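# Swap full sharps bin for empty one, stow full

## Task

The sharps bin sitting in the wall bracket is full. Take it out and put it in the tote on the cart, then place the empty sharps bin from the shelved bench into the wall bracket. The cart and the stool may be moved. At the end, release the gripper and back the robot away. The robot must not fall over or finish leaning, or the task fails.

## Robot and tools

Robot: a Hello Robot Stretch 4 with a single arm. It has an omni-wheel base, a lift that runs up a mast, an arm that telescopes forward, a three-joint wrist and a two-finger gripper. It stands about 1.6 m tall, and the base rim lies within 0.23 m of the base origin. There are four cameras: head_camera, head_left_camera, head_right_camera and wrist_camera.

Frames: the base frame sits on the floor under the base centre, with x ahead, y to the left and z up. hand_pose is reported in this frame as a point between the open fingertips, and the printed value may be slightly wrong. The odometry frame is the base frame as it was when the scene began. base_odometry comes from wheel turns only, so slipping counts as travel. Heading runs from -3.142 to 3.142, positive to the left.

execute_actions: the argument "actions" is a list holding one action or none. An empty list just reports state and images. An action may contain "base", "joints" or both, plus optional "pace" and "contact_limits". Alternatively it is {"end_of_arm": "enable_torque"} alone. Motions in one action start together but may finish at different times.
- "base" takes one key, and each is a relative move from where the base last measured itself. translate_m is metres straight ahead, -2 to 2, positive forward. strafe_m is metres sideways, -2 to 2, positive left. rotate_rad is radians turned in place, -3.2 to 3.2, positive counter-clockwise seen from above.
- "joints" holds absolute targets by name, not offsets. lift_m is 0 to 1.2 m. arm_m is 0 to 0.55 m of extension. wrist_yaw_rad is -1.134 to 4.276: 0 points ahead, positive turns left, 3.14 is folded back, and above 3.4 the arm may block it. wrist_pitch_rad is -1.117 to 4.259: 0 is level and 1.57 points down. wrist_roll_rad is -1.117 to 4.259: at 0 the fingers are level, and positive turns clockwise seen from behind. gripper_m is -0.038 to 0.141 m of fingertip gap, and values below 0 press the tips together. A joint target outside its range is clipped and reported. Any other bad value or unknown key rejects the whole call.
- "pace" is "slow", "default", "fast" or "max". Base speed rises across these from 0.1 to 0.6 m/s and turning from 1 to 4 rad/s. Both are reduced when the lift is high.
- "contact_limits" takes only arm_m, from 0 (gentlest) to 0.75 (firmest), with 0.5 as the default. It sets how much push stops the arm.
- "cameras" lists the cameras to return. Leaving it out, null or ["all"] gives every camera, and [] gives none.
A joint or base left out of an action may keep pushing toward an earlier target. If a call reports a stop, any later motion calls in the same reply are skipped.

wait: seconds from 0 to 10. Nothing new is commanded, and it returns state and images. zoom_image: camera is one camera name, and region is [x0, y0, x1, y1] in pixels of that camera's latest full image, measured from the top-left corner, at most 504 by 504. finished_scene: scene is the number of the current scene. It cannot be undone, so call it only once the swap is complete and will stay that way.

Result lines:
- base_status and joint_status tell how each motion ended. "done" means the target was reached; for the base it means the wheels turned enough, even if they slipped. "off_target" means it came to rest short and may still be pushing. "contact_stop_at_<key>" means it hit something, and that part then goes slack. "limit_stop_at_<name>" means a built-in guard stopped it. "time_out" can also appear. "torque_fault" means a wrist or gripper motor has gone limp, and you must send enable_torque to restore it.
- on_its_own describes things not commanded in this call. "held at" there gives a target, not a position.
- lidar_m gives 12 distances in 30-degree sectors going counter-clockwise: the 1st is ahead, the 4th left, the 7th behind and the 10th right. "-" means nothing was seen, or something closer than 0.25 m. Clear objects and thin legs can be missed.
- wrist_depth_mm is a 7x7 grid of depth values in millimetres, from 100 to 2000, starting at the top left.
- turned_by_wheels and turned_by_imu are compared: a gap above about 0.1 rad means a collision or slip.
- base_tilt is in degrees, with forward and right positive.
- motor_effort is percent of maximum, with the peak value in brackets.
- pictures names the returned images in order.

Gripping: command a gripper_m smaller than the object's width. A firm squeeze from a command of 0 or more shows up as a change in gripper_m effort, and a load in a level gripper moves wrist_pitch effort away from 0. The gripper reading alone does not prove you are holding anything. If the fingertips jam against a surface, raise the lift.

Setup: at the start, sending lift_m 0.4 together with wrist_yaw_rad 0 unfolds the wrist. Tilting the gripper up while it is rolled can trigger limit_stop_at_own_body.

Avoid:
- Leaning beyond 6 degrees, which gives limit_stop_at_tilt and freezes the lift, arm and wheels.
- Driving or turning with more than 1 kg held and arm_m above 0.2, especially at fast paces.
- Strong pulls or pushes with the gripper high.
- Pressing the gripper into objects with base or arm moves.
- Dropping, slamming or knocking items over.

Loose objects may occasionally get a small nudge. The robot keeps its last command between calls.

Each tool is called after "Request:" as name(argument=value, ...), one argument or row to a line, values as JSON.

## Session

Request:
execute_actions(
  actions=[],
)

Scene clock: 0.00 s.
base_odometry: x=+0.000 y=+0.000 heading=+0.000 (m, m, rad; odometry frame)
turned_by_wheels: +0.000 (rad since the last result)
turned_by_imu: +0.000 (rad since the last result)
base_tilt: forward=+0.3 right=+0.3 (deg)
lidar_m: 2.47 0.97 0.88 0.89 1.14 1.27 1.32 1.64 2.21 1.91 2.80 2.55
base_status: not commanded
joint_positions: lift_m=+0.252 arm_m=-0.002 wrist_yaw_rad=+3.173 wrist_pitch_rad=+0.004 wrist_roll_rad=+0.015 gripper_m=+0.057
joint_status: not commanded
motor_effort: lift_m=+21 arm_m=+0 wrist_yaw_rad=-1 wrist_pitch_rad=-6 wrist_roll_rad=+1 gripper_m=-2 wheel_0=+0 wheel_1=-1 wheel_2=+0 (%)
hand_pose: x=-0.1225 y=+0.0783 z=+0.4294 quat_wxyz=(-0.016, -0.002, +0.007, +1.000) (m; base frame)
wrist_depth_mm: - 133 244 - - 1863 1756 / - 108 133 - 1708 1661 1808 / - 114 133 - - 1863 1808 / 134 133 208 - - 1921 1756 / 211 - - - - 1863 1756 / 216 1464 188 1464 193 1464 1430 / 215 931 1060 - 991 946 1008
pictures: head_camera, head_left_camera, head_right_camera, wrist_camera
camera_calibration (this result's frames):
wrist_camera: T_world_to_cam=[[-0.0195695, 0.999675, -0.0163581, -0.0711412], [0.0295238, -0.0157763, -0.99944, 0.484354], [-0.999372, -0.0200414, -0.0292054, 0.115349], [0, 0, 0, 1]] pos_world=[0.0995842, 0.0810712, 0.486288]
Images, in order (width x height): head_camera 420x560, head_left_camera 420x672, head_right_camera 420x672, wrist_camera 616x392.

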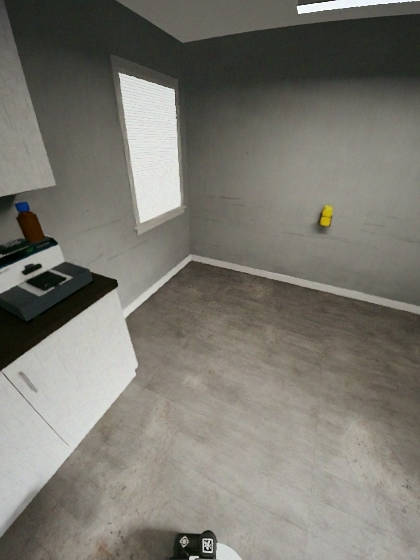

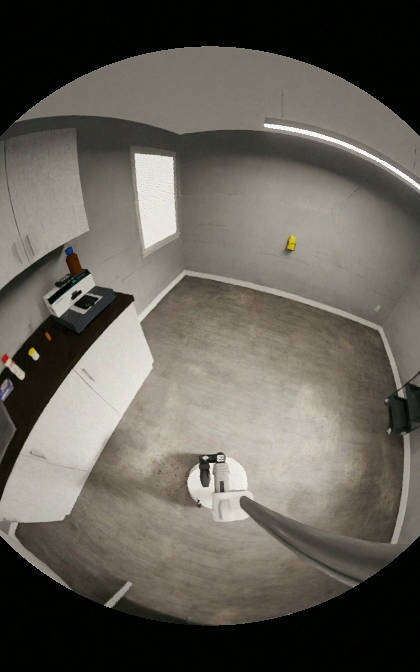

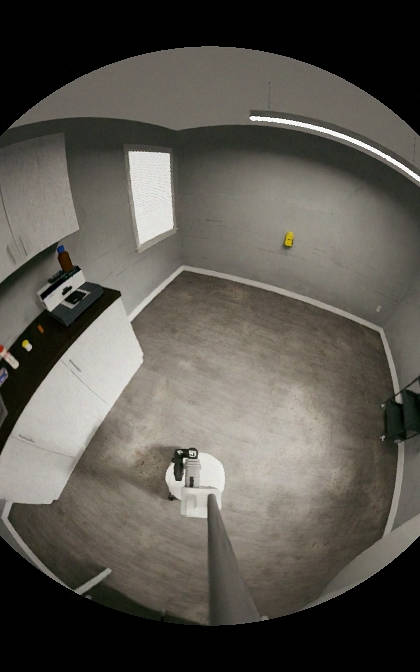

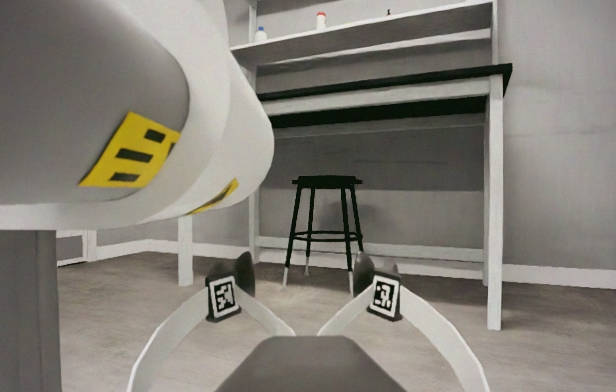

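Request:
execute_actions(
  actions=[
    {"base":{"rotate_rad":-0.42},"pace":"fast"},
  ],
  cameras=[],
)

Request:
execute_actions(
  actions=[
    {"base":{"translate_m":1.75},"joints":{"lift_m":0.7,"wrist_yaw_rad":0,"gripper_m":0.14},"pace":"max"},
  ],
  cameras=["head_camera","head_right_camera","wrist_camera"],
)

Scene clock: 4.23 s.
base_odometry: x=+0.000 y=+0.000 heading=-0.420 (m, m, rad; odometry frame)
turned_by_wheels: -0.420 (rad since the last result)
turned_by_imu: -0.412 (rad since the last result)
base_tilt: forward=+0.4 right=+0.3 (deg)
lidar_m: 2.53 2.23 0.93 0.88 0.92 1.25 1.30 1.34 2.30 2.21 1.92 2.75
base_status: done
joint_positions: lift_m=+0.252 arm_m=-0.002 wrist_yaw_rad=+3.173 wrist_pitch_rad=+0.004 wrist_roll_rad=+0.015 gripper_m=+0.057
joint_status: not commanded
motor_effort: lift_m=+21(21) arm_m=+0(0) wrist_yaw_rad=-1(1) wrist_pitch_rad=-6(6) wrist_roll_rad=+3(2) gripper_m=+0(1) wheel_0=+3(11) wheel_1=+2(11) wheel_2=+1(9) (%)
hand_pose: x=-0.1225 y=+0.0783 z=+0.4294 quat_wxyz=(-0.016, -0.002, +0.007, +1.000) (m; base frame)
wrist_depth_mm: - 132 243 - - - 1921 / - 108 133 1464 - - 1098 / - 115 134 - - - 1921 / 134 134 208 - - - 1921 / 211 - - - - - 1118 / 216 1430 188 1499 192 1464 1308 / 215 946 1060 - 991 946 991
pictures: none
No camera images: the call's "cameras" was empty. Leave "cameras" out to get every camera's image.

Scene clock: 8.70 s.
base_odometry: x=+1.599 y=-0.712 heading=-0.419 (m, m, rad; odometry frame)
turned_by_wheels: +0.000 (rad since the last result)
turned_by_imu: -0.002 (rad since the last result)
base_tilt: forward=+0.4 right=+0.3 (deg)
lidar_m: 0.77 0.94 1.24 1.52 1.45 1.36 3.84 3.17 1.84 2.16 1.32 0.93
base_status: done
joint_positions: lift_m=+0.700 arm_m=-0.002 wrist_yaw_rad=+0.000 wrist_pitch_rad=+0.004 wrist_roll_rad=+0.015 gripper_m=+0.140
joint_status: all done
motor_effort: lift_m=+21(27) arm_m=+0(0) wrist_yaw_rad=-1(6) wrist_pitch_rad=-5(6) wrist_roll_rad=+1(1) gripper_m=+3(2) wheel_0=+2(13) wheel_1=+1(12) wheel_2=+3(15) (%)
hand_pose: x=+0.4571 y=-0.0874 z=+0.8770 quat_wxyz=(+1.000, +0.007, +0.002, +0.000) (m; base frame)
wrist_depth_mm: 647 654 661 668 676 683 691 / 647 654 661 668 676 683 699 / 647 661 668 676 683 683 699 / 640 654 668 676 676 691 691 / 647 661 661 676 683 699 707 / 654 661 668 676 683 699 699 / 654 661 668 - 691 699 707
pictures: head_camera, head_right_camera, wrist_camera
camera_calibration (this result's frames):
wrist_camera: T_world_to_cam=[[-0.011723, -0.999797, -0.0163576, -0.0651433], [-0.0290034, 0.0166918, -0.99944, 0.941556], [0.999511, -0.011242, -0.0291932, -0.208672], [0, 0, 0, 1]] pos_world=[0.235114, -0.0831922, 0.933871]
Images, in order (width x height): head_camera 420x560, head_right_camera 420x672, wrist_camera 616x392.

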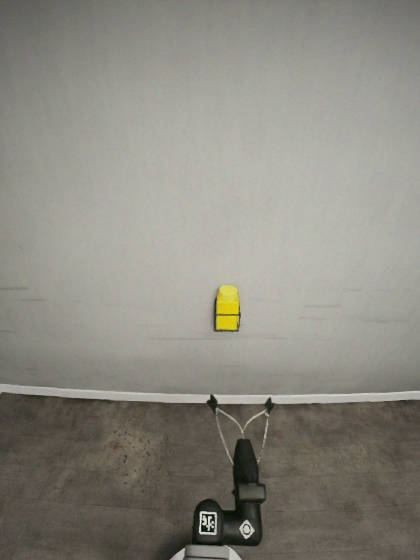

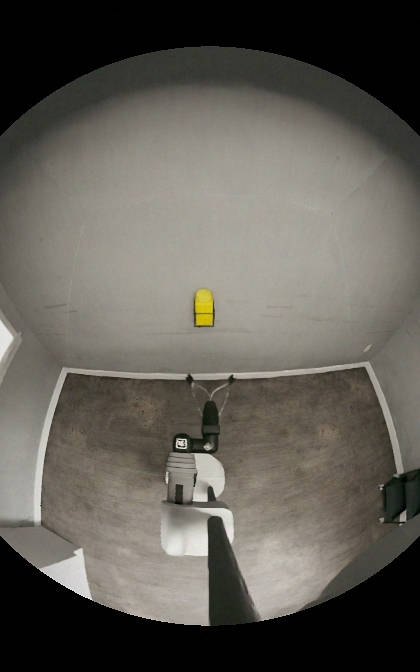

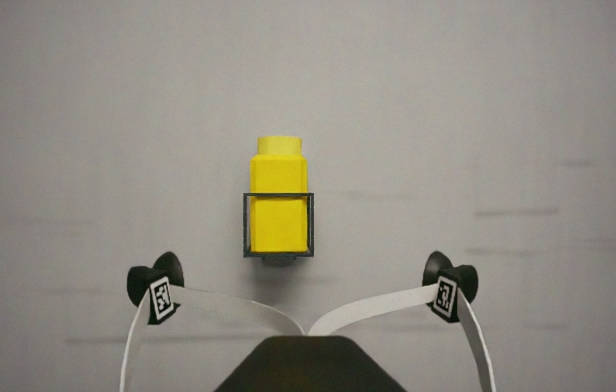

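Request:
execute_actions(
  actions=[
    {"base":{"rotate_rad":0.046},"joints":{"lift_m":0.774,"arm_m":0.29},"pace":"fast"},
  ],
  cameras=["wrist_camera"],
)

Scene clock: 12.60 s.
base_odometry: x=+1.599 y=-0.712 heading=-0.374 (m, m, rad; odometry frame)
turned_by_wheels: +0.045 (rad since the last result)
turned_by_imu: +0.045 (rad since the last result)
base_tilt: forward=+0.4 right=+0.4 (deg)
lidar_m: 0.78 0.94 1.30 1.53 1.37 1.38 3.89 3.03 1.84 2.16 1.25 0.93
base_status: done
joint_positions: lift_m=+0.774 arm_m=+0.289 wrist_yaw_rad=+0.000 wrist_pitch_rad=+0.004 wrist_roll_rad=+0.015 gripper_m=+0.140
joint_status: all done
motor_effort: lift_m=+23(24) arm_m=+7(9) wrist_yaw_rad=-2(1) wrist_pitch_rad=-6(6) wrist_roll_rad=+1(1) gripper_m=+3(4) wheel_0=-3(6) wheel_1=-3(7) wheel_2=-3(6) (%)
hand_pose: x=+0.7481 y=-0.0874 z=+0.9509 quat_wxyz=(+1.000, +0.007, +0.002, +0.000) (m; base frame)
wrist_depth_mm: 373 375 375 375 377 377 379 / 377 377 377 379 377 379 377 / 377 377 382 377 377 379 382 / 379 379 379 289 382 382 382 / 379 379 379 277 384 382 384 / 382 379 278 270 285 384 384 / 384 382 384 - 384 384 387
pictures: wrist_camera
camera_calibration (this result's frames):
wrist_camera: T_world_to_cam=[[-0.0116387, -0.999798, -0.0163583, -0.0605623], [-0.0289432, 0.0166894, -0.999442, 1.0238], [0.999513, -0.0111588, -0.0291316, -0.497367], [0, 0, 0, 1]] pos_world=[0.526052, -0.0831867, 1.00775]
Images, in order (width x height): wrist_camera 616x392.

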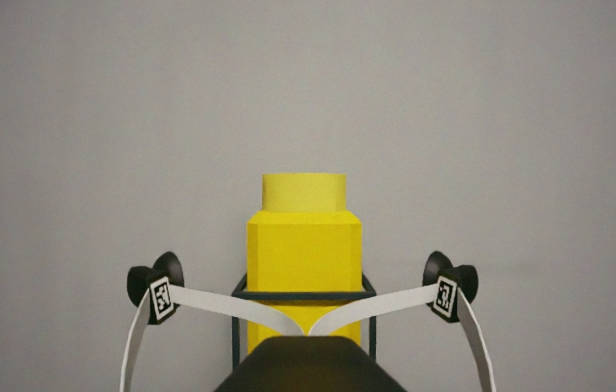

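Request:
execute_actions(
  actions=[
    {"joints":{"lift_m":0.779,"arm_m":0.39,"gripper_m":0.125}},
  ],
  cameras=[],
)

Request:
execute_actions(
  actions=[
    {"joints":{"gripper_m":0.078}},
  ],
  cameras=[],
)

Request:
execute_actions(
  actions=[
    {"joints":{"gripper_m":0.042,"arm_m":0.404}},
  ],
  cameras=["wrist_camera"],
)

Scene clock: 17.50 s.
base_odometry: x=+1.599 y=-0.712 heading=-0.374 (m, m, rad; odometry frame)
turned_by_wheels: +0.000 (rad since the last result)
turned_by_imu: +0.000 (rad since the last result)
base_tilt: forward=+0.3 right=+0.4 (deg)
lidar_m: 0.79 0.93 1.28 1.51 1.36 1.37 3.86 3.03 1.84 2.16 1.25 0.92
base_status: not commanded
joint_positions: lift_m=+0.779 arm_m=+0.389 wrist_yaw_rad=+0.000 wrist_pitch_rad=+0.004 wrist_roll_rad=+0.015 gripper_m=+0.125
joint_status: all done
motor_effort: lift_m=+23(24) arm_m=+7(7) wrist_yaw_rad=-1(1) wrist_pitch_rad=-6(5) wrist_roll_rad=+0(1) gripper_m=+2(0) wheel_0=-4(3) wheel_1=-2(2) wheel_2=-3(3) (%)
hand_pose: x=+0.8481 y=-0.0874 z=+0.9558 quat_wxyz=(+1.000, +0.007, +0.002, +0.000) (m; base frame)
wrist_depth_mm: 277 278 278 278 278 278 279 / 277 278 277 278 279 281 279 / 278 279 279 279 279 281 281 / 279 279 281 190 282 282 282 / 281 281 208 177 220 282 283 / 282 281 182 176 185 283 285 / 282 282 187 - 285 285 285
pictures: none
No camera images: the call's "cameras" was empty. Leave "cameras" out to get every camera's image.

Scene clock: 18.90 s.
base_odometry: x=+1.599 y=-0.712 heading=-0.374 (m, m, rad; odometry frame)
turned_by_wheels: +0.000 (rad since the last result)
turned_by_imu: +0.000 (rad since the last result)
base_tilt: forward=+0.4 right=+0.3 (deg)
lidar_m: 0.80 0.91 1.30 1.54 1.36 1.34 3.87 3.02 1.85 2.14 1.24 0.94
base_status: not commanded
joint_positions: lift_m=+0.779 arm_m=+0.389 wrist_yaw_rad=+0.000 wrist_pitch_rad=+0.004 wrist_roll_rad=+0.015 gripper_m=+0.078
joint_status: all done
motor_effort: lift_m=+23(23) arm_m=+7(7) wrist_yaw_rad=+0(2) wrist_pitch_rad=-6(5) wrist_roll_rad=+0(1) gripper_m=-4(7) wheel_0=-3(4) wheel_1=-3(2) wheel_2=-3(3) (%)
hand_pose: x=+0.8480 y=-0.0875 z=+0.9558 quat_wxyz=(+1.000, +0.007, +0.002, +0.000) (m; base frame)
wrist_depth_mm: 277 276 277 278 279 279 279 / 277 278 278 279 279 279 281 / 278 279 279 279 281 281 282 / 279 279 279 189 281 282 282 / 281 281 198 176 282 281 283 / 281 281 179 175 180 283 283 / 283 282 183 - 283 285 285
pictures: none
No camera images: the call's "cameras" was empty. Leave "cameras" out to get every camera's image.

Scene clock: 20.07 s.
base_odometry: x=+1.599 y=-0.712 heading=-0.374 (m, m, rad; odometry frame)
turned_by_wheels: +0.000 (rad since the last result)
turned_by_imu: +0.000 (rad since the last result)
base_tilt: forward=+0.4 right=+0.3 (deg)
lidar_m: 0.81 0.93 1.31 1.53 1.38 1.36 3.86 3.03 1.85 2.16 1.26 0.92
base_status: not commanded
joint_positions: lift_m=+0.779 arm_m=+0.403 wrist_yaw_rad=+0.003 wrist_pitch_rad=+0.004 wrist_roll_rad=+0.015 gripper_m=+0.042
joint_status: all done
motor_effort: lift_m=+23(23) arm_m=+3(11) wrist_yaw_rad=-11(9) wrist_pitch_rad=-6(8) wrist_roll_rad=-1(1) gripper_m=-23(21) wheel_0=-3(3) wheel_1=-2(2) wheel_2=-1(3) (%)
hand_pose: x=+0.8631 y=-0.0864 z=+0.9558 quat_wxyz=(+1.000, +0.007, +0.002, +0.002) (m; base frame)
wrist_depth_mm: 262 263 263 263 263 263 264 / 263 263 263 263 264 264 264 / 264 265 264 265 265 265 265 / 264 265 265 169 265 265 266 / 265 266 189 161 191 267 267 / 266 266 161 159 165 266 267 / 268 267 163 - 167 267 268
pictures: wrist_camera
camera_calibration (this result's frames):
wrist_camera: T_world_to_cam=[[-0.00842677, -0.999831, -0.0163505, -0.0609972], [-0.0293541, 0.0165914, -0.999431, 1.03235], [0.999534, -0.00794203, -0.029489, -0.611571], [0, 0, 0, 1]] pos_world=[0.641075, -0.082972, 1.01273]
Images, in order (width x height): wrist_camera 616x392.

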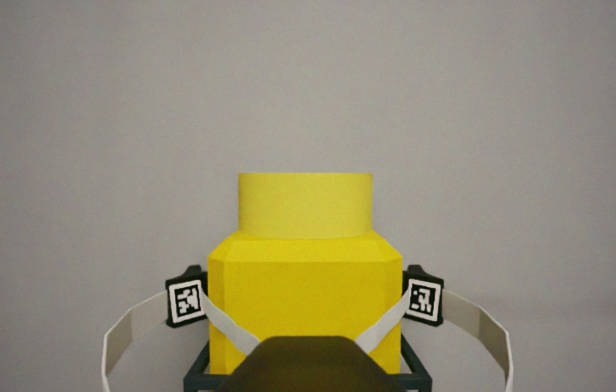

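Request:
execute_actions(
  actions=[
    {"joints":{"arm_m":0.408,"lift_m":0.9},"pace":"slow"},
  ],
  cameras=["wrist_camera"],
)

Scene clock: 24.80 s.
base_odometry: x=+1.599 y=-0.712 heading=-0.374 (m, m, rad; odometry frame)
turned_by_wheels: +0.000 (rad since the last result)
turned_by_imu: +0.000 (rad since the last result)
base_tilt: forward=+0.4 right=+0.3 (deg)
lidar_m: 0.79 0.93 1.30 1.52 1.37 1.35 3.89 3.06 1.85 2.16 1.25 0.93
base_status: not commanded
joint_positions: lift_m=+0.900 arm_m=+0.407 wrist_yaw_rad=+0.000 wrist_pitch_rad=+0.011 wrist_roll_rad=+0.015 gripper_m=+0.042
joint_status: all done
on_its_own: wrist_pitch_rad is at rest, and its effort (-25) is outside its rest range (-23 to +23)
motor_effort: lift_m=+26(26) arm_m=+8(6) wrist_yaw_rad=-1(11) wrist_pitch_rad=-25(28) wrist_roll_rad=+0(1) gripper_m=-17(22) wheel_0=-3(3) wheel_1=-3(2) wheel_2=-1(1) (%)
hand_pose: x=+0.8660 y=-0.0874 z=+1.0746 quat_wxyz=(+1.000, +0.007, +0.006, +0.000) (m; base frame)
wrist_depth_mm: 257 258 258 258 258 259 259 / 259 259 259 260 260 260 260 / 259 260 260 262 262 262 262 / 262 262 263 170 263 263 264 / 263 264 175 161 264 265 265 / 264 265 159 158 165 265 266 / 266 265 265 - 266 266 267
pictures: wrist_camera
camera_calibration (this result's frames):
wrist_camera: T_world_to_cam=[[-0.0117888, -0.999798, -0.0162711, -0.0571395], [-0.035884, 0.0166847, -0.999217, 1.15667], [0.999286, -0.0111957, -0.0360734, -0.603985], [0, 0, 0, 1]] pos_world=[0.644387, -0.0831888, 1.13305]
Images, in order (width x height): wrist_camera 616x392.

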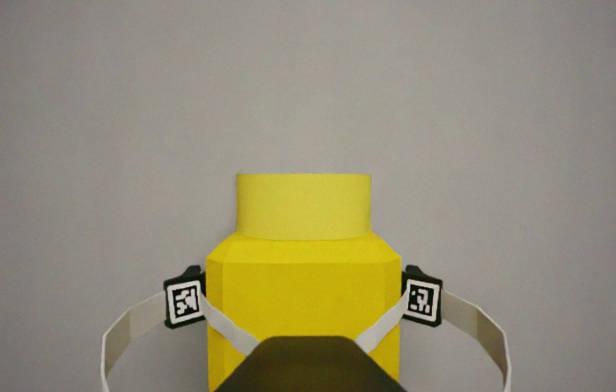

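Request:
execute_actions(
  actions=[
    {"base":{"translate_m":-0.7},"joints":{"arm_m":0.0,"gripper_m":0.025}},
  ],
  cameras=[],
)

Request:
execute_actions(
  actions=[
    {"base":{"rotate_rad":-1.58},"joints":{"lift_m":0.62}},
  ],
  cameras=[],
)

Request:
execute_actions(
  actions=[
    {"base":{"translate_m":1.1},"pace":"fast"},
  ],
  cameras=["head_camera","wrist_camera","head_right_camera"],
)

Request:
zoom_image(
  camera="head_camera",
  region=[140,270,340,450],
)

Scene clock: 32.23 s.
base_odometry: x=+0.947 y=-0.456 heading=-0.374 (m, m, rad; odometry frame)
turned_by_wheels: +0.000 (rad since the last result)
turned_by_imu: +0.002 (rad since the last result)
base_tilt: forward=+0.3 right=+0.3 (deg)
lidar_m: 0.40 1.67 1.64 0.98 1.00 1.39 2.40 2.57 2.23 1.73 2.24 0.43
base_status: done
joint_positions: lift_m=+0.900 arm_m=+0.001 wrist_yaw_rad=+0.000 wrist_pitch_rad=+0.011 wrist_roll_rad=+0.015 gripper_m=+0.025
joint_status: all done
on_its_own: wrist_pitch_rad is at rest, and its effort (-26) is outside its rest range (-23 to +23)
motor_effort: lift_m=+25(26) arm_m=-7(8) wrist_yaw_rad=-1(3) wrist_pitch_rad=-26(27) wrist_roll_rad=+1(1) gripper_m=-25(21) wheel_0=-4(10) wheel_1=-3(9) wheel_2=+2(11) (%)
hand_pose: x=+0.4607 y=-0.0874 z=+1.0747 quat_wxyz=(+1.000, +0.007, +0.005, +0.000) (m; base frame)
wrist_depth_mm: 1366 1336 1336 1336 1308 1336 1336 / 1336 1336 1336 1336 1336 1336 1366 / 1366 1336 1308 1336 1366 1336 1366 / 1336 1336 1336 165 1366 1336 1366 / 1366 1336 171 157 190 1366 1366 / 1336 173 153 154 159 1366 1366 / 1366 1366 162 - 1366 1366 1397
pictures: none
No camera images: the call's "cameras" was empty. Leave "cameras" out to get every camera's image.

Scene clock: 34.43 s.
base_odometry: x=+0.947 y=-0.456 heading=-1.953 (m, m, rad; odometry frame)
turned_by_wheels: -1.579 (rad since the last result)
turned_by_imu: -1.549 (rad since the last result)
base_tilt: forward=+0.3 right=+0.3 (deg)
lidar_m: 0.37 2.24 1.66 1.50 1.67 1.65 1.02 0.98 1.39 2.32 2.45 2.23
base_status: done
joint_positions: lift_m=+0.620 arm_m=+0.001 wrist_yaw_rad=+0.000 wrist_pitch_rad=+0.011 wrist_roll_rad=+0.015 gripper_m=+0.025
joint_status: all done
on_its_own: wrist_pitch_rad is at rest, and its effort (-25) is outside its rest range (-23 to +23)
motor_effort: lift_m=+21(26) arm_m=-8(8) wrist_yaw_rad=-1(5) wrist_pitch_rad=-25(27) wrist_roll_rad=+1(0) gripper_m=-26(25) wheel_0=+5(12) wheel_1=+4(9) wheel_2=+2(8) (%)
hand_pose: x=+0.4607 y=-0.0874 z=+0.7950 quat_wxyz=(+1.000, +0.007, +0.006, +0.000) (m; base frame)
wrist_depth_mm: 1863 1921 1863 1863 1863 1863 1863 / 1863 1863 1921 1921 1863 1863 1921 / 1863 1863 1921 1863 1921 1983 1921 / 1921 1921 1863 164 1921 1863 1921 / 1863 1863 170 157 191 1921 1921 / 1921 173 153 154 159 1921 1983 / 1661 1661 163 - 1464 1618 1661
pictures: none
No camera images: the call's "cameras" was empty. Leave "cameras" out to get every camera's image.

Scene clock: 38.47 s.
base_odometry: x=+0.538 y=-1.477 heading=-1.953 (m, m, rad; odometry frame)
turned_by_wheels: +0.001 (rad since the last result)
turned_by_imu: -0.001 (rad since the last result)
base_tilt: forward=+0.4 right=+0.4 (deg)
lidar_m: 0.39 1.10 1.53 1.58 1.67 2.30 2.08 2.16 2.46 2.36 1.50 0.66
base_status: done
joint_positions: lift_m=+0.620 arm_m=+0.001 wrist_yaw_rad=+0.000 wrist_pitch_rad=+0.011 wrist_roll_rad=+0.015 gripper_m=+0.025
joint_status: not commanded
on_its_own: wrist_pitch_rad is at rest, and its effort (-25) is outside its rest range (-23 to +23)
motor_effort: lift_m=+21(21) arm_m=-7(7) wrist_yaw_rad=-1(0) wrist_pitch_rad=-25(25) wrist_roll_rad=+1(0) gripper_m=-23(24) wheel_0=+3(11) wheel_1=+2(9) wheel_2=+2(14) (%)
hand_pose: x=+0.4607 y=-0.0874 z=+0.7950 quat_wxyz=(+1.000, +0.007, +0.005, +0.000) (m; base frame)
wrist_depth_mm: 820 809 820 820 820 820 831 / 809 820 820 820 820 831 842 / 820 820 820 831 831 831 831 / 820 831 831 164 831 831 842 / 842 831 170 157 190 842 842 / 831 173 153 154 159 410 854 / 831 831 162 - 413 842 854
pictures: head_camera, head_right_camera, wrist_camera
camera_calibration (this result's frames):
wrist_camera: T_world_to_cam=[[-0.0118474, -0.999797, -0.0162684, -0.0664592], [-0.0357696, 0.0166829, -0.999221, 0.862729], [0.99929, -0.0112562, -0.03596, -0.209139], [0, 0, 0, 1]] pos_world=[0.239062, -0.0831926, 0.853455]
Images, in order (width x height): head_camera 420x560, head_right_camera 420x672, wrist_camera 616x392.

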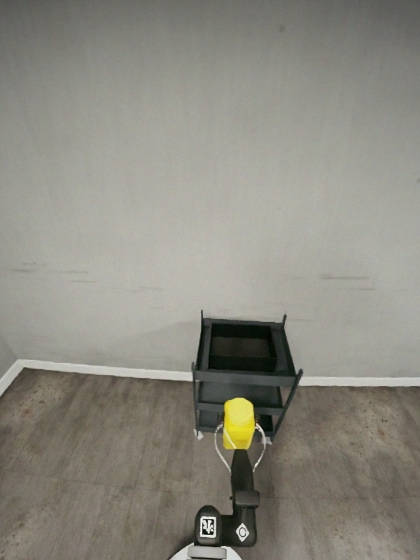

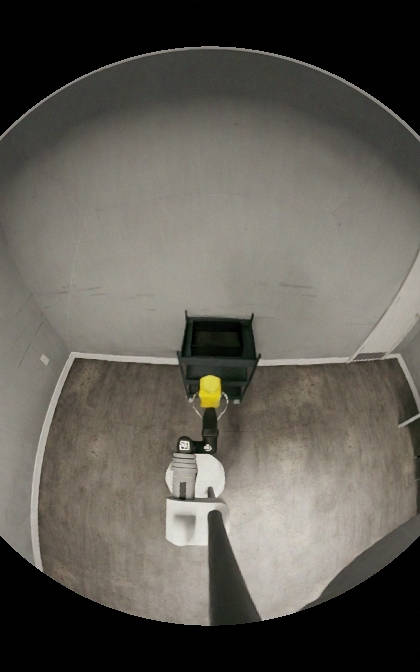

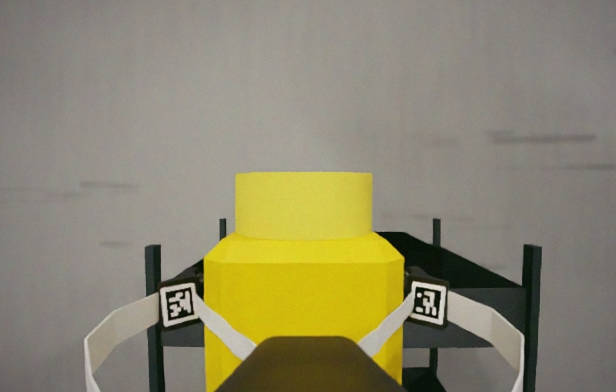

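Region (140, 270, 340, 450) of head_camera's 420x560 image, scaled by 2.520, with more detail than that image has; it fills the top 454 rows of this view, and the rest is white.

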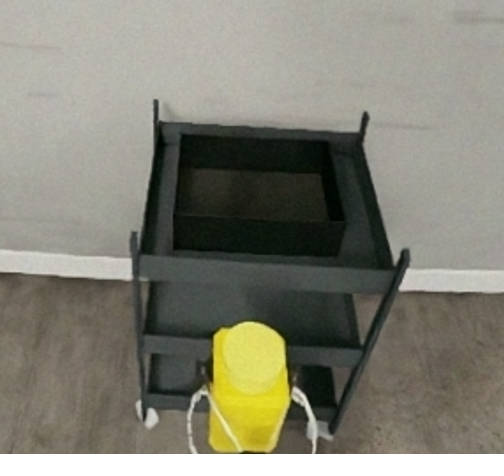

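Same cart height apparently.

Request:
execute_actions(
  actions=[
    {"base":{"strafe_m":-0.035},"joints":{"lift_m":0.75,"arm_m":0.08}},
  ],
  cameras=[],
)

Request:
execute_actions(
  actions=[
    {"joints":{"arm_m":0.375}},
  ],
  cameras=[],
)

Request:
execute_actions(
  actions=[
    {"joints":{"lift_m":0.635},"pace":"slow"},
  ],
  cameras=["head_camera","wrist_camera"],
)

Scene clock: 43.97 s.
base_odometry: x=+0.505 y=-1.464 heading=-1.952 (m, m, rad; odometry frame)
turned_by_wheels: +0.000 (rad since the last result)
turned_by_imu: +0.001 (rad since the last result)
base_tilt: forward=+0.4 right=+0.3 (deg)
lidar_m: 0.45 1.11 1.53 1.61 1.68 2.35 2.08 2.14 2.44 2.34 1.48 0.67
base_status: done
joint_positions: lift_m=+0.750 arm_m=+0.079 wrist_yaw_rad=+0.000 wrist_pitch_rad=+0.011 wrist_roll_rad=+0.015 gripper_m=+0.025
joint_status: all done
on_its_own: wrist_pitch_rad is at rest, and its effort (-26) is outside its rest range (-23 to +23)
motor_effort: lift_m=+26(26) arm_m=+7(7) wrist_yaw_rad=-1(2) wrist_pitch_rad=-26(27) wrist_roll_rad=+0(1) gripper_m=-25(25) wheel_0=+3(13) wheel_1=-1(12) wheel_2=+0(1) (%)
hand_pose: x=+0.5380 y=-0.0874 z=+0.9247 quat_wxyz=(+1.000, +0.007, +0.005, +0.000) (m; base frame)
wrist_depth_mm: 741 741 741 741 750 750 741 / 741 732 741 741 750 750 759 / 750 750 750 750 750 759 759 / 750 759 750 164 768 759 759 / 750 750 170 157 190 768 768 / 759 173 153 153 159 759 768 / 759 750 162 - 402 569 768
pictures: none
No camera images: the call's "cameras" was empty. Leave "cameras" out to get every camera's image.

Scene clock: 45.97 s.
base_odometry: x=+0.505 y=-1.464 heading=-1.952 (m, m, rad; odometry frame)
turned_by_wheels: +0.000 (rad since the last result)
turned_by_imu: +0.000 (rad since the last result)
base_tilt: forward=+0.4 right=+0.3 (deg)
lidar_m: 0.63 1.08 1.50 1.61 1.71 2.35 2.07 2.15 2.42 2.33 1.48 0.66
base_status: not commanded
joint_positions: lift_m=+0.750 arm_m=+0.374 wrist_yaw_rad=+0.000 wrist_pitch_rad=+0.011 wrist_roll_rad=+0.015 gripper_m=+0.025
joint_status: all done
on_its_own: wrist_pitch_rad is at rest, and its effort (-25) is outside its rest range (-23 to +23)
motor_effort: lift_m=+26(26) arm_m=+8(6) wrist_yaw_rad=-2(2) wrist_pitch_rad=-25(26) wrist_roll_rad=+0(1) gripper_m=-25(26) wheel_0=+3(3) wheel_1=-1(2) wheel_2=+0(0) (%)
hand_pose: x=+0.8330 y=-0.0873 z=+0.9247 quat_wxyz=(+1.000, +0.007, +0.005, +0.000) (m; base frame)
wrist_depth_mm: 452 449 452 455 455 455 459 / 452 452 452 455 455 462 459 / 455 455 459 459 462 462 462 / 459 455 455 165 466 466 466 / 462 459 170 157 191 466 469 / 462 173 153 153 159 469 469 / 462 466 162 - 469 473 473
pictures: none
No camera images: the call's "cameras" was empty. Leave "cameras" out to get every camera's image.

Scene clock: 47.77 s.
base_odometry: x=+0.505 y=-1.464 heading=-1.952 (m, m, rad; odometry frame)
turned_by_wheels: +0.000 (rad since the last result)
turned_by_imu: +0.000 (rad since the last result)
base_tilt: forward=+0.4 right=+0.3 (deg)
lidar_m: 0.62 1.10 1.53 1.59 1.70 2.34 2.06 2.17 2.44 2.34 1.50 0.65
base_status: not commanded
joint_positions: lift_m=+0.635 arm_m=+0.374 wrist_yaw_rad=+0.000 wrist_pitch_rad=+0.011 wrist_roll_rad=+0.015 gripper_m=+0.025
joint_status: all done
on_its_own: wrist_pitch_rad is at rest, and its effort (-25) is outside its rest range (-23 to +23)
motor_effort: lift_m=+21(23) arm_m=+7(8) wrist_yaw_rad=-1(1) wrist_pitch_rad=-25(26) wrist_roll_rad=+1(0) gripper_m=-25(24) wheel_0=+3(3) wheel_1=-1(1) wheel_2=+0(0) (%)
hand_pose: x=+0.8330 y=-0.0873 z=+0.8101 quat_wxyz=(+1.000, +0.007, +0.006, +0.000) (m; base frame)
wrist_depth_mm: 449 452 452 452 455 459 459 / 452 452 452 455 459 459 462 / 455 455 459 459 462 466 462 / 459 459 459 164 462 466 466 / 459 462 170 157 190 466 466 / 459 173 154 154 159 262 473 / 359 287 162 - 301 300 230
pictures: head_camera, wrist_camera
camera_calibration (this result's frames):
wrist_camera: T_world_to_cam=[[-0.0116985, -0.999799, -0.016267, -0.0618854], [-0.0358935, 0.0166775, -0.999216, 0.891148], [0.999287, -0.0111054, -0.0360814, -0.580573], [0, 0, 0, 1]] pos_world=[0.611421, -0.0831826, 0.868496]
Images, in order (width x height): head_camera 420x560, wrist_camera 616x392.

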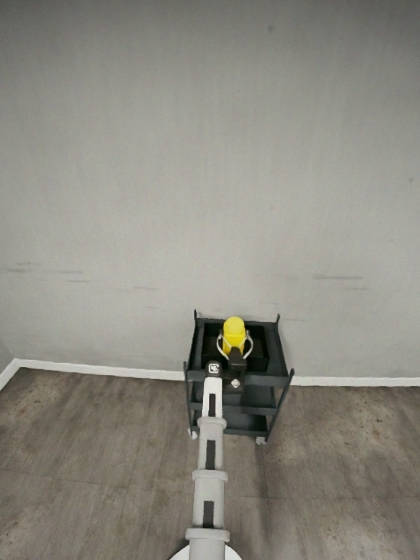

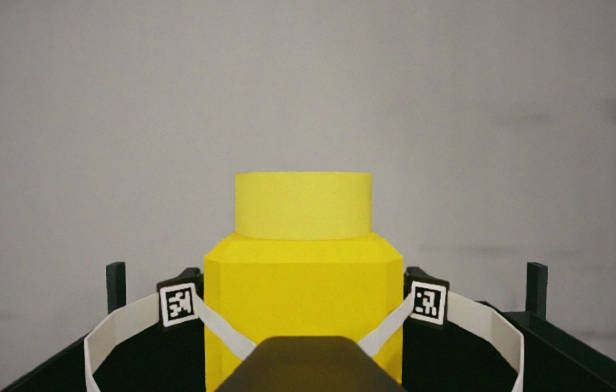

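Request:
execute_actions(
  actions=[
    {"joints":{"lift_m":0.62,"arm_m":0.365},"pace":"slow"},
  ],
  cameras=[],
)

Scene clock: 50.50 s.
base_odometry: x=+0.505 y=-1.464 heading=-1.952 (m, m, rad; odometry frame)
turned_by_wheels: +0.000 (rad since the last result)
turned_by_imu: +0.000 (rad since the last result)
base_tilt: forward=+0.4 right=+0.3 (deg)
lidar_m: 0.63 1.11 1.52 1.62 1.69 2.33 2.07 2.13 2.43 2.34 1.49 0.66
base_status: not commanded
joint_positions: lift_m=+0.620 arm_m=+0.366 wrist_yaw_rad=+0.000 wrist_pitch_rad=+0.007 wrist_roll_rad=+0.015 gripper_m=+0.025
joint_status: all done
motor_effort: lift_m=+18(21) arm_m=-8(5) wrist_yaw_rad=-1(2) wrist_pitch_rad=-14(25) wrist_roll_rad=-1(1) gripper_m=-22(24) wheel_0=+3(3) wheel_1=-1(1) wheel_2=+0(0) (%)
hand_pose: x=+0.8258 y=-0.0874 z=+0.7963 quat_wxyz=(+1.000, +0.007, +0.004, +0.000) (m; base frame)
wrist_depth_mm: 459 462 462 462 466 466 469 / 459 462 462 466 469 466 469 / 462 466 466 466 466 469 473 / 462 466 469 164 466 473 473 / 466 466 170 157 190 473 477 / 469 173 154 154 160 245 477 / 203 287 163 - 307 300 217
pictures: none
No camera images: the call's "cameras" was empty. Leave "cameras" out to get every camera's image.

Request:
execute_actions(
  actions=[
    {"joints":{"gripper_m":0.14}},
  ],
  cameras=["wrist_camera"],
)

Request:
execute_actions(
  actions=[
    {"base":{"translate_m":-0.25},"joints":{"arm_m":0,"lift_m":0.69},"pace":"fast"},
  ],
  cameras=["head_camera"],
)

Request:
execute_actions(
  actions=[
    {"base":{"rotate_rad":-1.57},"pace":"fast"},
  ],
  cameras=[],
)

Request:
execute_actions(
  actions=[
    {"base":{"translate_m":1.75},"joints":{"lift_m":0.75},"pace":"max"},
  ],
  cameras=["head_camera","wrist_camera"],
)

Scene clock: 56.13 s.
base_odometry: x=+0.505 y=-1.464 heading=-1.952 (m, m, rad; odometry frame)
turned_by_wheels: +0.000 (rad since the last result)
turned_by_imu: +0.000 (rad since the last result)
base_tilt: forward=+0.4 right=+0.3 (deg)
lidar_m: 0.62 1.12 1.53 1.60 1.69 2.32 2.09 2.15 2.46 2.33 1.49 0.65
base_status: not commanded
joint_positions: lift_m=+0.620 arm_m=+0.366 wrist_yaw_rad=+0.000 wrist_pitch_rad=+0.004 wrist_roll_rad=+0.015 gripper_m=+0.140
joint_status: all done
motor_effort: lift_m=+19(18) arm_m=-7(9) wrist_yaw_rad=+0(0) wrist_pitch_rad=-7(13) wrist_roll_rad=+0(0) gripper_m=+1(23) wheel_0=+3(3) wheel_1=-1(1) wheel_2=+0(0) (%)
hand_pose: x=+0.8257 y=-0.0875 z=+0.7971 quat_wxyz=(+1.000, +0.007, +0.002, +0.000) (m; base frame)
wrist_depth_mm: 462 462 462 466 469 469 469 / 462 462 466 466 469 469 469 / 462 466 466 469 466 469 469 / 466 466 469 191 469 477 473 / 466 466 211 179 473 473 477 / 466 252 180 177 185 279 473 / 209 267 307 - 309 278 217
pictures: wrist_camera
camera_calibration (this result's frames):
wrist_camera: T_world_to_cam=[[-0.0120545, -0.999794, -0.0163467, -0.0619579], [-0.0292763, 0.0166938, -0.999432, 0.872651], [0.999499, -0.0115691, -0.0294715, -0.579182], [0, 0, 0, 1]] pos_world=[0.603693, -0.0832136, 0.854073]
Images, in order (width x height): wrist_camera 616x392.

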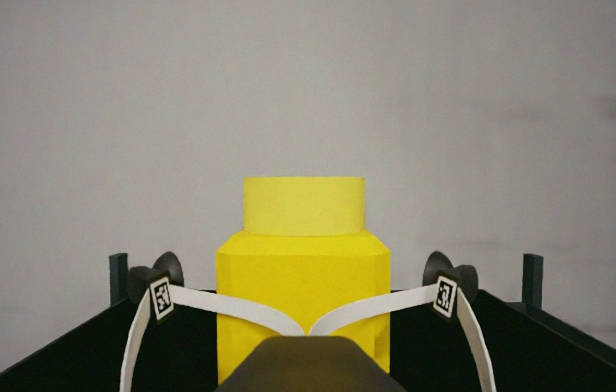

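Scene clock: 58.00 s.
base_odometry: x=+0.598 y=-1.232 heading=-1.953 (m, m, rad; odometry frame)
turned_by_wheels: -0.001 (rad since the last result)
turned_by_imu: +0.000 (rad since the last result)
base_tilt: forward=+0.3 right=+0.3 (deg)
lidar_m: 0.88 1.36 1.68 1.62 1.69 2.34 1.82 1.87 2.43 2.32 1.87 0.92
base_status: done
joint_positions: lift_m=+0.690 arm_m=+0.001 wrist_yaw_rad=+0.000 wrist_pitch_rad=+0.004 wrist_roll_rad=+0.015 gripper_m=+0.140
joint_status: all done
motor_effort: lift_m=+23(24) arm_m=-8(8) wrist_yaw_rad=+0(1) wrist_pitch_rad=-6(6) wrist_roll_rad=+1(0) gripper_m=+2(1) wheel_0=-3(11) wheel_1=-4(10) wheel_2=+0(13) (%)
hand_pose: x=+0.4607 y=-0.0875 z=+0.8668 quat_wxyz=(+1.000, +0.007, +0.002, +0.000) (m; base frame)
wrist_depth_mm: 1060 1060 1060 1060 1078 1078 1078 / 1042 1078 1060 1060 1078 1078 1078 / 1060 1042 1078 1078 1078 1078 1078 / 1060 1060 1078 1078 1078 1078 1098 / 1078 1078 1078 788 1078 1078 1098 / 1078 1078 661 661 661 1098 1098 / 1078 1078 1078 - 1098 1098 1098
pictures: head_camera
Images, in order (width x height): head_camera 420x560.

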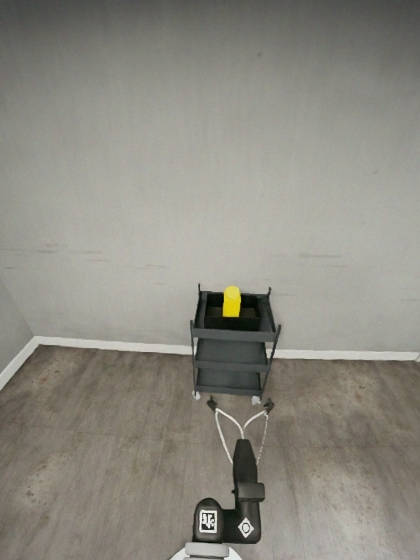

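Scene clock: 59.87 s.
base_odometry: x=+0.598 y=-1.232 heading=+2.761 (m, m, rad; odometry frame)
turned_by_wheels: -1.569 (rad since the last result)
turned_by_imu: -1.540 (rad since the last result)
base_tilt: forward=+0.3 right=+0.3 (deg)
lidar_m: 2.32 1.84 0.91 0.88 1.37 1.70 1.62 1.69 2.31 1.82 1.87 2.41
base_status: done
joint_positions: lift_m=+0.690 arm_m=+0.001 wrist_yaw_rad=+0.000 wrist_pitch_rad=+0.004 wrist_roll_rad=+0.015 gripper_m=+0.140
joint_status: not commanded
motor_effort: lift_m=+22(23) arm_m=-8(7) wrist_yaw_rad=-1(2) wrist_pitch_rad=-6(5) wrist_roll_rad=+1(2) gripper_m=+2(3) wheel_0=+6(11) wheel_1=+2(9) wheel_2=+3(9) (%)
hand_pose: x=+0.4607 y=-0.0874 z=+0.8669 quat_wxyz=(+1.000, +0.007, +0.002, +0.000) (m; base frame)
wrist_depth_mm: 1863 - - - - - - / 1921 - - - - - - / 1921 - - - - - - / 1921 - - - - - - / 1863 - - - - - - / 1863 - - - - - - / 1808 1808 1983 - 1983 1808 1983
pictures: none
No camera images: the call's "cameras" was empty. Leave "cameras" out to get every camera's image.

Scene clock: 65.20 s.
base_odometry: x=-1.027 y=-0.583 heading=+2.762 (m, m, rad; odometry frame)
turned_by_wheels: +0.001 (rad since the last result)
turned_by_imu: -0.002 (rad since the last result)
base_tilt: forward=+0.3 right=+0.3 (deg)
lidar_m: 0.57 0.61 1.34 1.26 1.35 1.69 3.43 3.45 1.89 1.81 0.80 0.59
base_status: done
joint_positions: lift_m=+0.750 arm_m=+0.001 wrist_yaw_rad=+0.000 wrist_pitch_rad=+0.004 wrist_roll_rad=+0.015 gripper_m=+0.140
joint_status: all done
motor_effort: lift_m=+21(24) arm_m=-7(8) wrist_yaw_rad=-1(0) wrist_pitch_rad=-5(7) wrist_roll_rad=+0(1) gripper_m=+2(2) wheel_0=+5(11) wheel_1=+2(11) wheel_2=+1(14) (%)
hand_pose: x=+0.4607 y=-0.0874 z=+0.9270 quat_wxyz=(+1.000, +0.007, +0.002, +0.000) (m; base frame)
wrist_depth_mm: 1118 1138 960 878 866 904 878 / 1118 1138 1118 1118 1138 1138 1138 / 1118 1118 574 1138 1118 1138 1118 / 1138 1118 580 1138 1138 1160 1138 / 375 379 384 387 384 379 375 / 397 397 394 392 389 387 389 / 788 1118 1138 - 1160 1138 1138
pictures: head_camera, wrist_camera
camera_calibration (this result's frames):
wrist_camera: T_world_to_cam=[[-0.0117937, -0.999797, -0.0163499, -0.0642777], [-0.0290158, 0.0166864, -0.99944, 0.991666], [0.999509, -0.0113127, -0.0292067, -0.210784], [0, 0, 0, 1]] pos_world=[0.238696, -0.0831965, 0.983903]
Images, in order (width x height): head_camera 420x560, wrist_camera 616x392.

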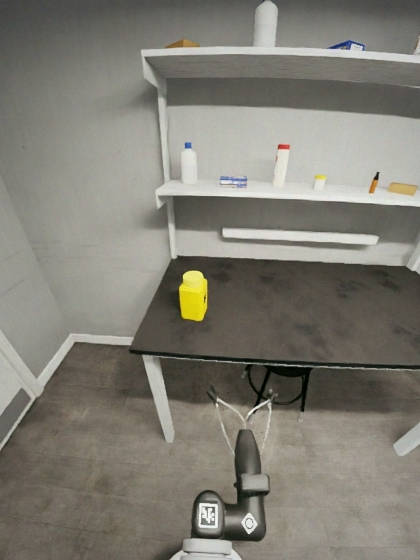

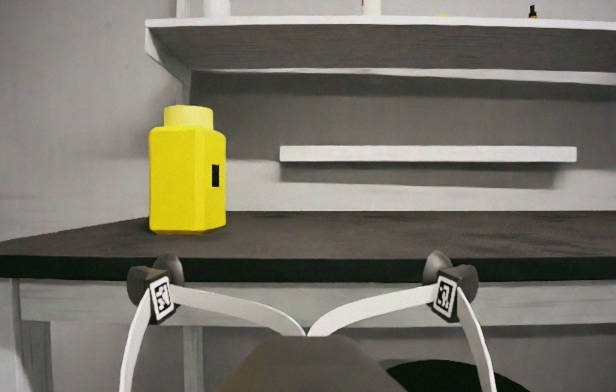

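Request:
execute_actions(
  actions=[
    {"base":{"rotate_rad":-0.17},"joints":{"lift_m":0.865},"pace":"fast"},
  ],
  cameras=[],
)

Request:
execute_actions(
  actions=[
    {"base":{"strafe_m":0.323},"joints":{"arm_m":0.19},"pace":"fast"},
  ],
  cameras=["head_camera","wrist_camera"],
)

Request:
zoom_image(
  camera="head_camera",
  region=[190,255,290,355],
)

Scene clock: 70.00 s.
base_odometry: x=-1.027 y=-0.583 heading=+2.592 (m, m, rad; odometry frame)
turned_by_wheels: -0.169 (rad since the last result)
turned_by_imu: -0.166 (rad since the last result)
base_tilt: forward=+0.4 right=+0.4 (deg)
lidar_m: 0.57 0.58 1.42 1.25 1.30 1.62 3.28 3.38 2.00 1.80 0.95 0.63
base_status: done
joint_positions: lift_m=+0.865 arm_m=+0.001 wrist_yaw_rad=+0.000 wrist_pitch_rad=+0.004 wrist_roll_rad=+0.015 gripper_m=+0.140
joint_status: all done
motor_effort: lift_m=+23(25) arm_m=-7(7) wrist_yaw_rad=-1(0) wrist_pitch_rad=-6(6) wrist_roll_rad=+1(0) gripper_m=+2(2) wheel_0=+3(10) wheel_1=+3(11) wheel_2=+2(7) (%)
hand_pose: x=+0.4607 y=-0.0874 z=+1.0419 quat_wxyz=(+1.000, +0.007, +0.002, +0.000) (m; base frame)
wrist_depth_mm: 1025 1060 1098 1160 1229 1255 1308 / 1008 917 960 960 1118 1098 1042 / 1025 1078 1118 1182 1229 1281 1336 / 1025 1078 1118 1160 1229 1281 1366 / 615 521 1042 1042 1042 1025 1008 / 492 452 462 544 459 455 530 / 370 366 394 - 424 415 462
pictures: none
No camera images: the call's "cameras" was empty. Leave "cameras" out to get every camera's image.

Scene clock: 72.10 s.
base_odometry: x=-1.195 y=-0.858 heading=+2.592 (m, m, rad; odometry frame)
turned_by_wheels: +0.000 (rad since the last result)
turned_by_imu: +0.001 (rad since the last result)
base_tilt: forward=+0.3 right=+0.3 (deg)
lidar_m: 0.53 1.33 1.06 0.95 0.99 1.22 1.58 3.44 2.36 2.12 0.90 0.59
base_status: done
joint_positions: lift_m=+0.865 arm_m=+0.189 wrist_yaw_rad=+0.000 wrist_pitch_rad=+0.004 wrist_roll_rad=+0.015 gripper_m=+0.140
joint_status: all done
motor_effort: lift_m=+23(22) arm_m=+8(6) wrist_yaw_rad=-1(1) wrist_pitch_rad=-6(6) wrist_roll_rad=+0(1) gripper_m=+5(0) wheel_0=-1(15) wheel_1=-1(13) wheel_2=+0(2) (%)
hand_pose: x=+0.6481 y=-0.0874 z=+1.0419 quat_wxyz=(+1.000, +0.007, +0.002, +0.000) (m; base frame)
wrist_depth_mm: 809 842 654 654 788 1008 1060 / 820 854 878 878 878 866 854 / 820 842 891 931 976 1025 1078 / 820 854 904 327 976 1008 1060 / 820 854 891 310 878 1008 991 / 820 492 459 310 452 452 525 / 831 364 389 - 368 362 368
pictures: head_camera, wrist_camera
camera_calibration (this result's frames):
wrist_camera: T_world_to_cam=[[-0.0117861, -0.999797, -0.0163507, -0.0601923], [-0.0289501, 0.0166861, -0.999442, 1.11188], [0.999511, -0.0113061, -0.0291409, -0.394748], [0, 0, 0, 1]] pos_world=[0.426035, -0.0831961, 1.09877]
Images, in order (width x height): head_camera 420x560, wrist_camera 616x392.

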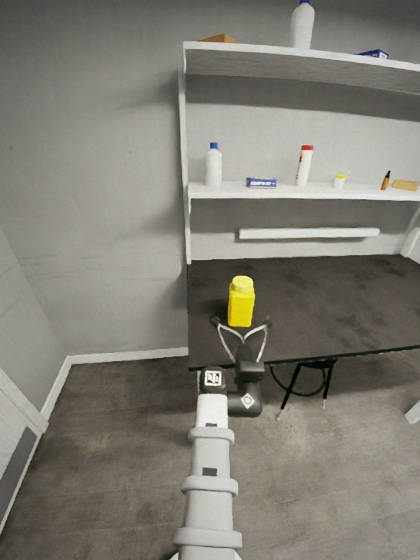

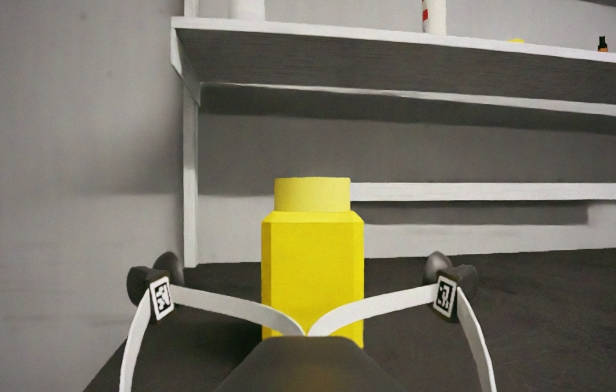

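Region (190, 255, 290, 355) of head_camera's 420x560 image, scaled by 5.040, with more detail than that image has.

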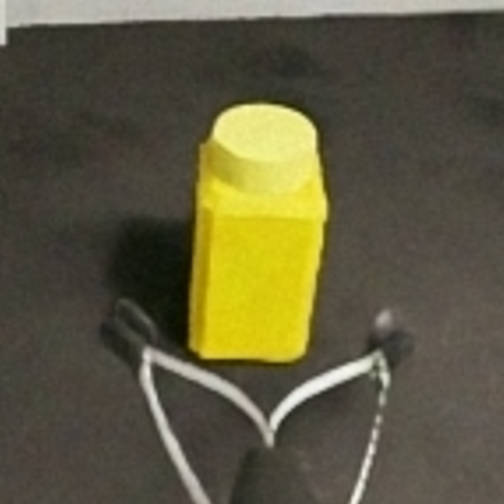

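Request:
execute_actions(
  actions=[
    {"joints":{"arm_m":0.326,"lift_m":0.867,"wrist_yaw_rad":-0.03}},
  ],
  cameras=["wrist_camera"],
)

Request:
execute_actions(
  actions=[
    {"joints":{"gripper_m":0.045}},
  ],
  cameras=[],
)

Request:
execute_actions(
  actions=[
    {"joints":{"lift_m":0.895}},
  ],
  cameras=["wrist_camera"],
)

Scene clock: 78.97 s.
base_odometry: x=-1.195 y=-0.858 heading=+2.592 (m, m, rad; odometry frame)
turned_by_wheels: +0.000 (rad since the last result)
turned_by_imu: +0.000 (rad since the last result)
base_tilt: forward=+0.4 right=+0.3 (deg)
lidar_m: 0.52 1.32 1.06 0.95 0.99 1.22 1.58 3.44 2.35 2.12 0.89 0.57
base_status: not commanded
joint_positions: lift_m=+0.867 arm_m=+0.325 wrist_yaw_rad=-0.030 wrist_pitch_rad=+0.004 wrist_roll_rad=+0.015 gripper_m=+0.140
joint_status: all done
motor_effort: lift_m=+23(24) arm_m=+8(13) wrist_yaw_rad=-1(4) wrist_pitch_rad=-5(5) wrist_roll_rad=+1(0) gripper_m=+1(2) wheel_0=-1(1) wheel_1=-1(1) wheel_2=+0(0) (%)
hand_pose: x=+0.7813 y=-0.0960 z=+1.0438 quat_wxyz=(+1.000, +0.007, +0.002, -0.015) (m; base frame)
wrist_depth_mm: 691 603 564 564 569 559 585 / 699 723 759 798 831 878 842 / 699 715 768 809 842 904 960 / 699 723 759 190 842 891 946 / 699 723 210 178 759 904 946 / 707 455 180 178 185 455 530 / 691 366 347 - 347 364 370
pictures: wrist_camera
camera_calibration (this result's frames):
wrist_camera: T_world_to_cam=[[-0.0417123, -0.998996, -0.0163509, -0.0437272], [-0.0284242, 0.017545, -0.999442, 1.11752], [0.998725, -0.0412243, -0.0291275, -0.530234], [0, 0, 0, 1]] pos_world=[0.559499, -0.0851487, 1.10074]
Images, in order (width x height): wrist_camera 616x392.

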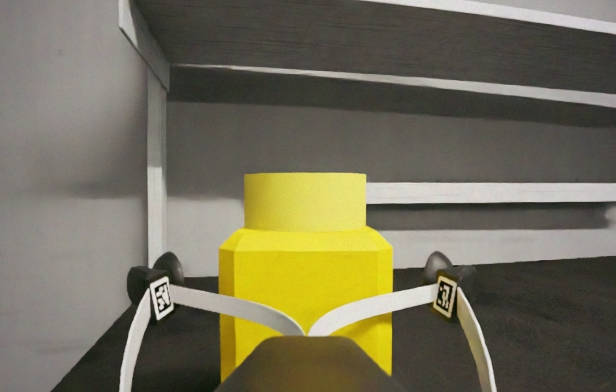

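Scene clock: 80.93 s.
base_odometry: x=-1.195 y=-0.858 heading=+2.592 (m, m, rad; odometry frame)
turned_by_wheels: +0.000 (rad since the last result)
turned_by_imu: +0.000 (rad since the last result)
base_tilt: forward=+0.3 right=+0.3 (deg)
lidar_m: 0.54 1.32 1.06 0.94 0.98 1.23 1.57 3.45 2.35 2.10 0.89 0.59
base_status: not commanded
joint_positions: lift_m=+0.867 arm_m=+0.325 wrist_yaw_rad=-0.030 wrist_pitch_rad=+0.004 wrist_roll_rad=+0.015 gripper_m=+0.045
joint_status: all done
motor_effort: lift_m=+23(23) arm_m=+8(8) wrist_yaw_rad=-1(1) wrist_pitch_rad=-6(6) wrist_roll_rad=+2(0) gripper_m=-18(16) wheel_0=-1(0) wheel_1=-1(1) wheel_2=+0(0) (%)
hand_pose: x=+0.7813 y=-0.0960 z=+1.0438 quat_wxyz=(+1.000, +0.007, +0.002, -0.015) (m; base frame)
wrist_depth_mm: 683 603 564 564 564 564 585 / 691 723 759 798 842 878 831 / 691 715 759 798 854 904 946 / 691 715 759 176 842 891 946 / 699 723 191 166 191 891 946 / 699 597 167 164 174 492 530 / 699 364 325 - 325 364 373
pictures: none
No camera images: the call's "cameras" was empty. Leave "cameras" out to get every camera's image.

Scene clock: 81.83 s.
base_odometry: x=-1.195 y=-0.858 heading=+2.592 (m, m, rad; odometry frame)
turned_by_wheels: +0.000 (rad since the last result)
turned_by_imu: +0.000 (rad since the last result)
base_tilt: forward=+0.4 right=+0.3 (deg)
lidar_m: 0.53 1.32 1.05 0.94 0.98 1.22 1.58 3.43 2.35 2.12 0.90 0.57
base_status: not commanded
joint_positions: lift_m=+0.895 arm_m=+0.325 wrist_yaw_rad=-0.030 wrist_pitch_rad=+0.006 wrist_roll_rad=+0.015 gripper_m=+0.045
joint_status: all done
motor_effort: lift_m=+24(24) arm_m=+8(7) wrist_yaw_rad=-1(1) wrist_pitch_rad=-11(11) wrist_roll_rad=+1(1) gripper_m=-16(18) wheel_0=-1(0) wheel_1=-1(1) wheel_2=+0(0) (%)
hand_pose: x=+0.7813 y=-0.0960 z=+1.0712 quat_wxyz=(+1.000, +0.008, +0.003, -0.015) (m; base frame)
wrist_depth_mm: 691 504 504 508 544 539 580 / 691 715 759 788 778 778 759 / 691 723 768 798 854 904 960 / 707 723 759 176 842 891 946 / 699 732 191 165 191 904 960 / 707 715 168 164 174 564 609 / 699 415 373 - 370 415 436
pictures: wrist_camera
camera_calibration (this result's frames):
wrist_camera: T_world_to_cam=[[-0.0418741, -0.998989, -0.016329, -0.0432138], [-0.030247, 0.0176033, -0.999387, 1.14628], [0.998665, -0.0413546, -0.0309536, -0.527433], [0, 0, 0, 1]] pos_world=[0.559591, -0.0851602, 1.12854]
Images, in order (width x height): wrist_camera 616x392.

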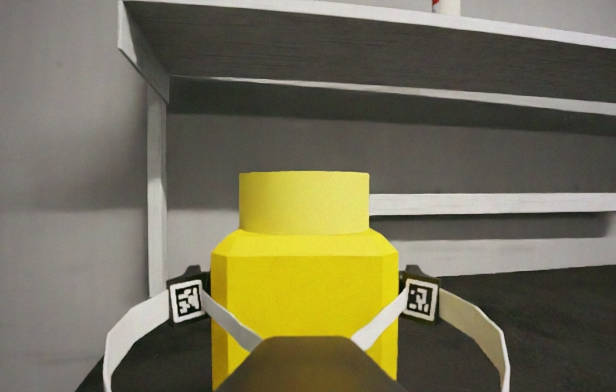

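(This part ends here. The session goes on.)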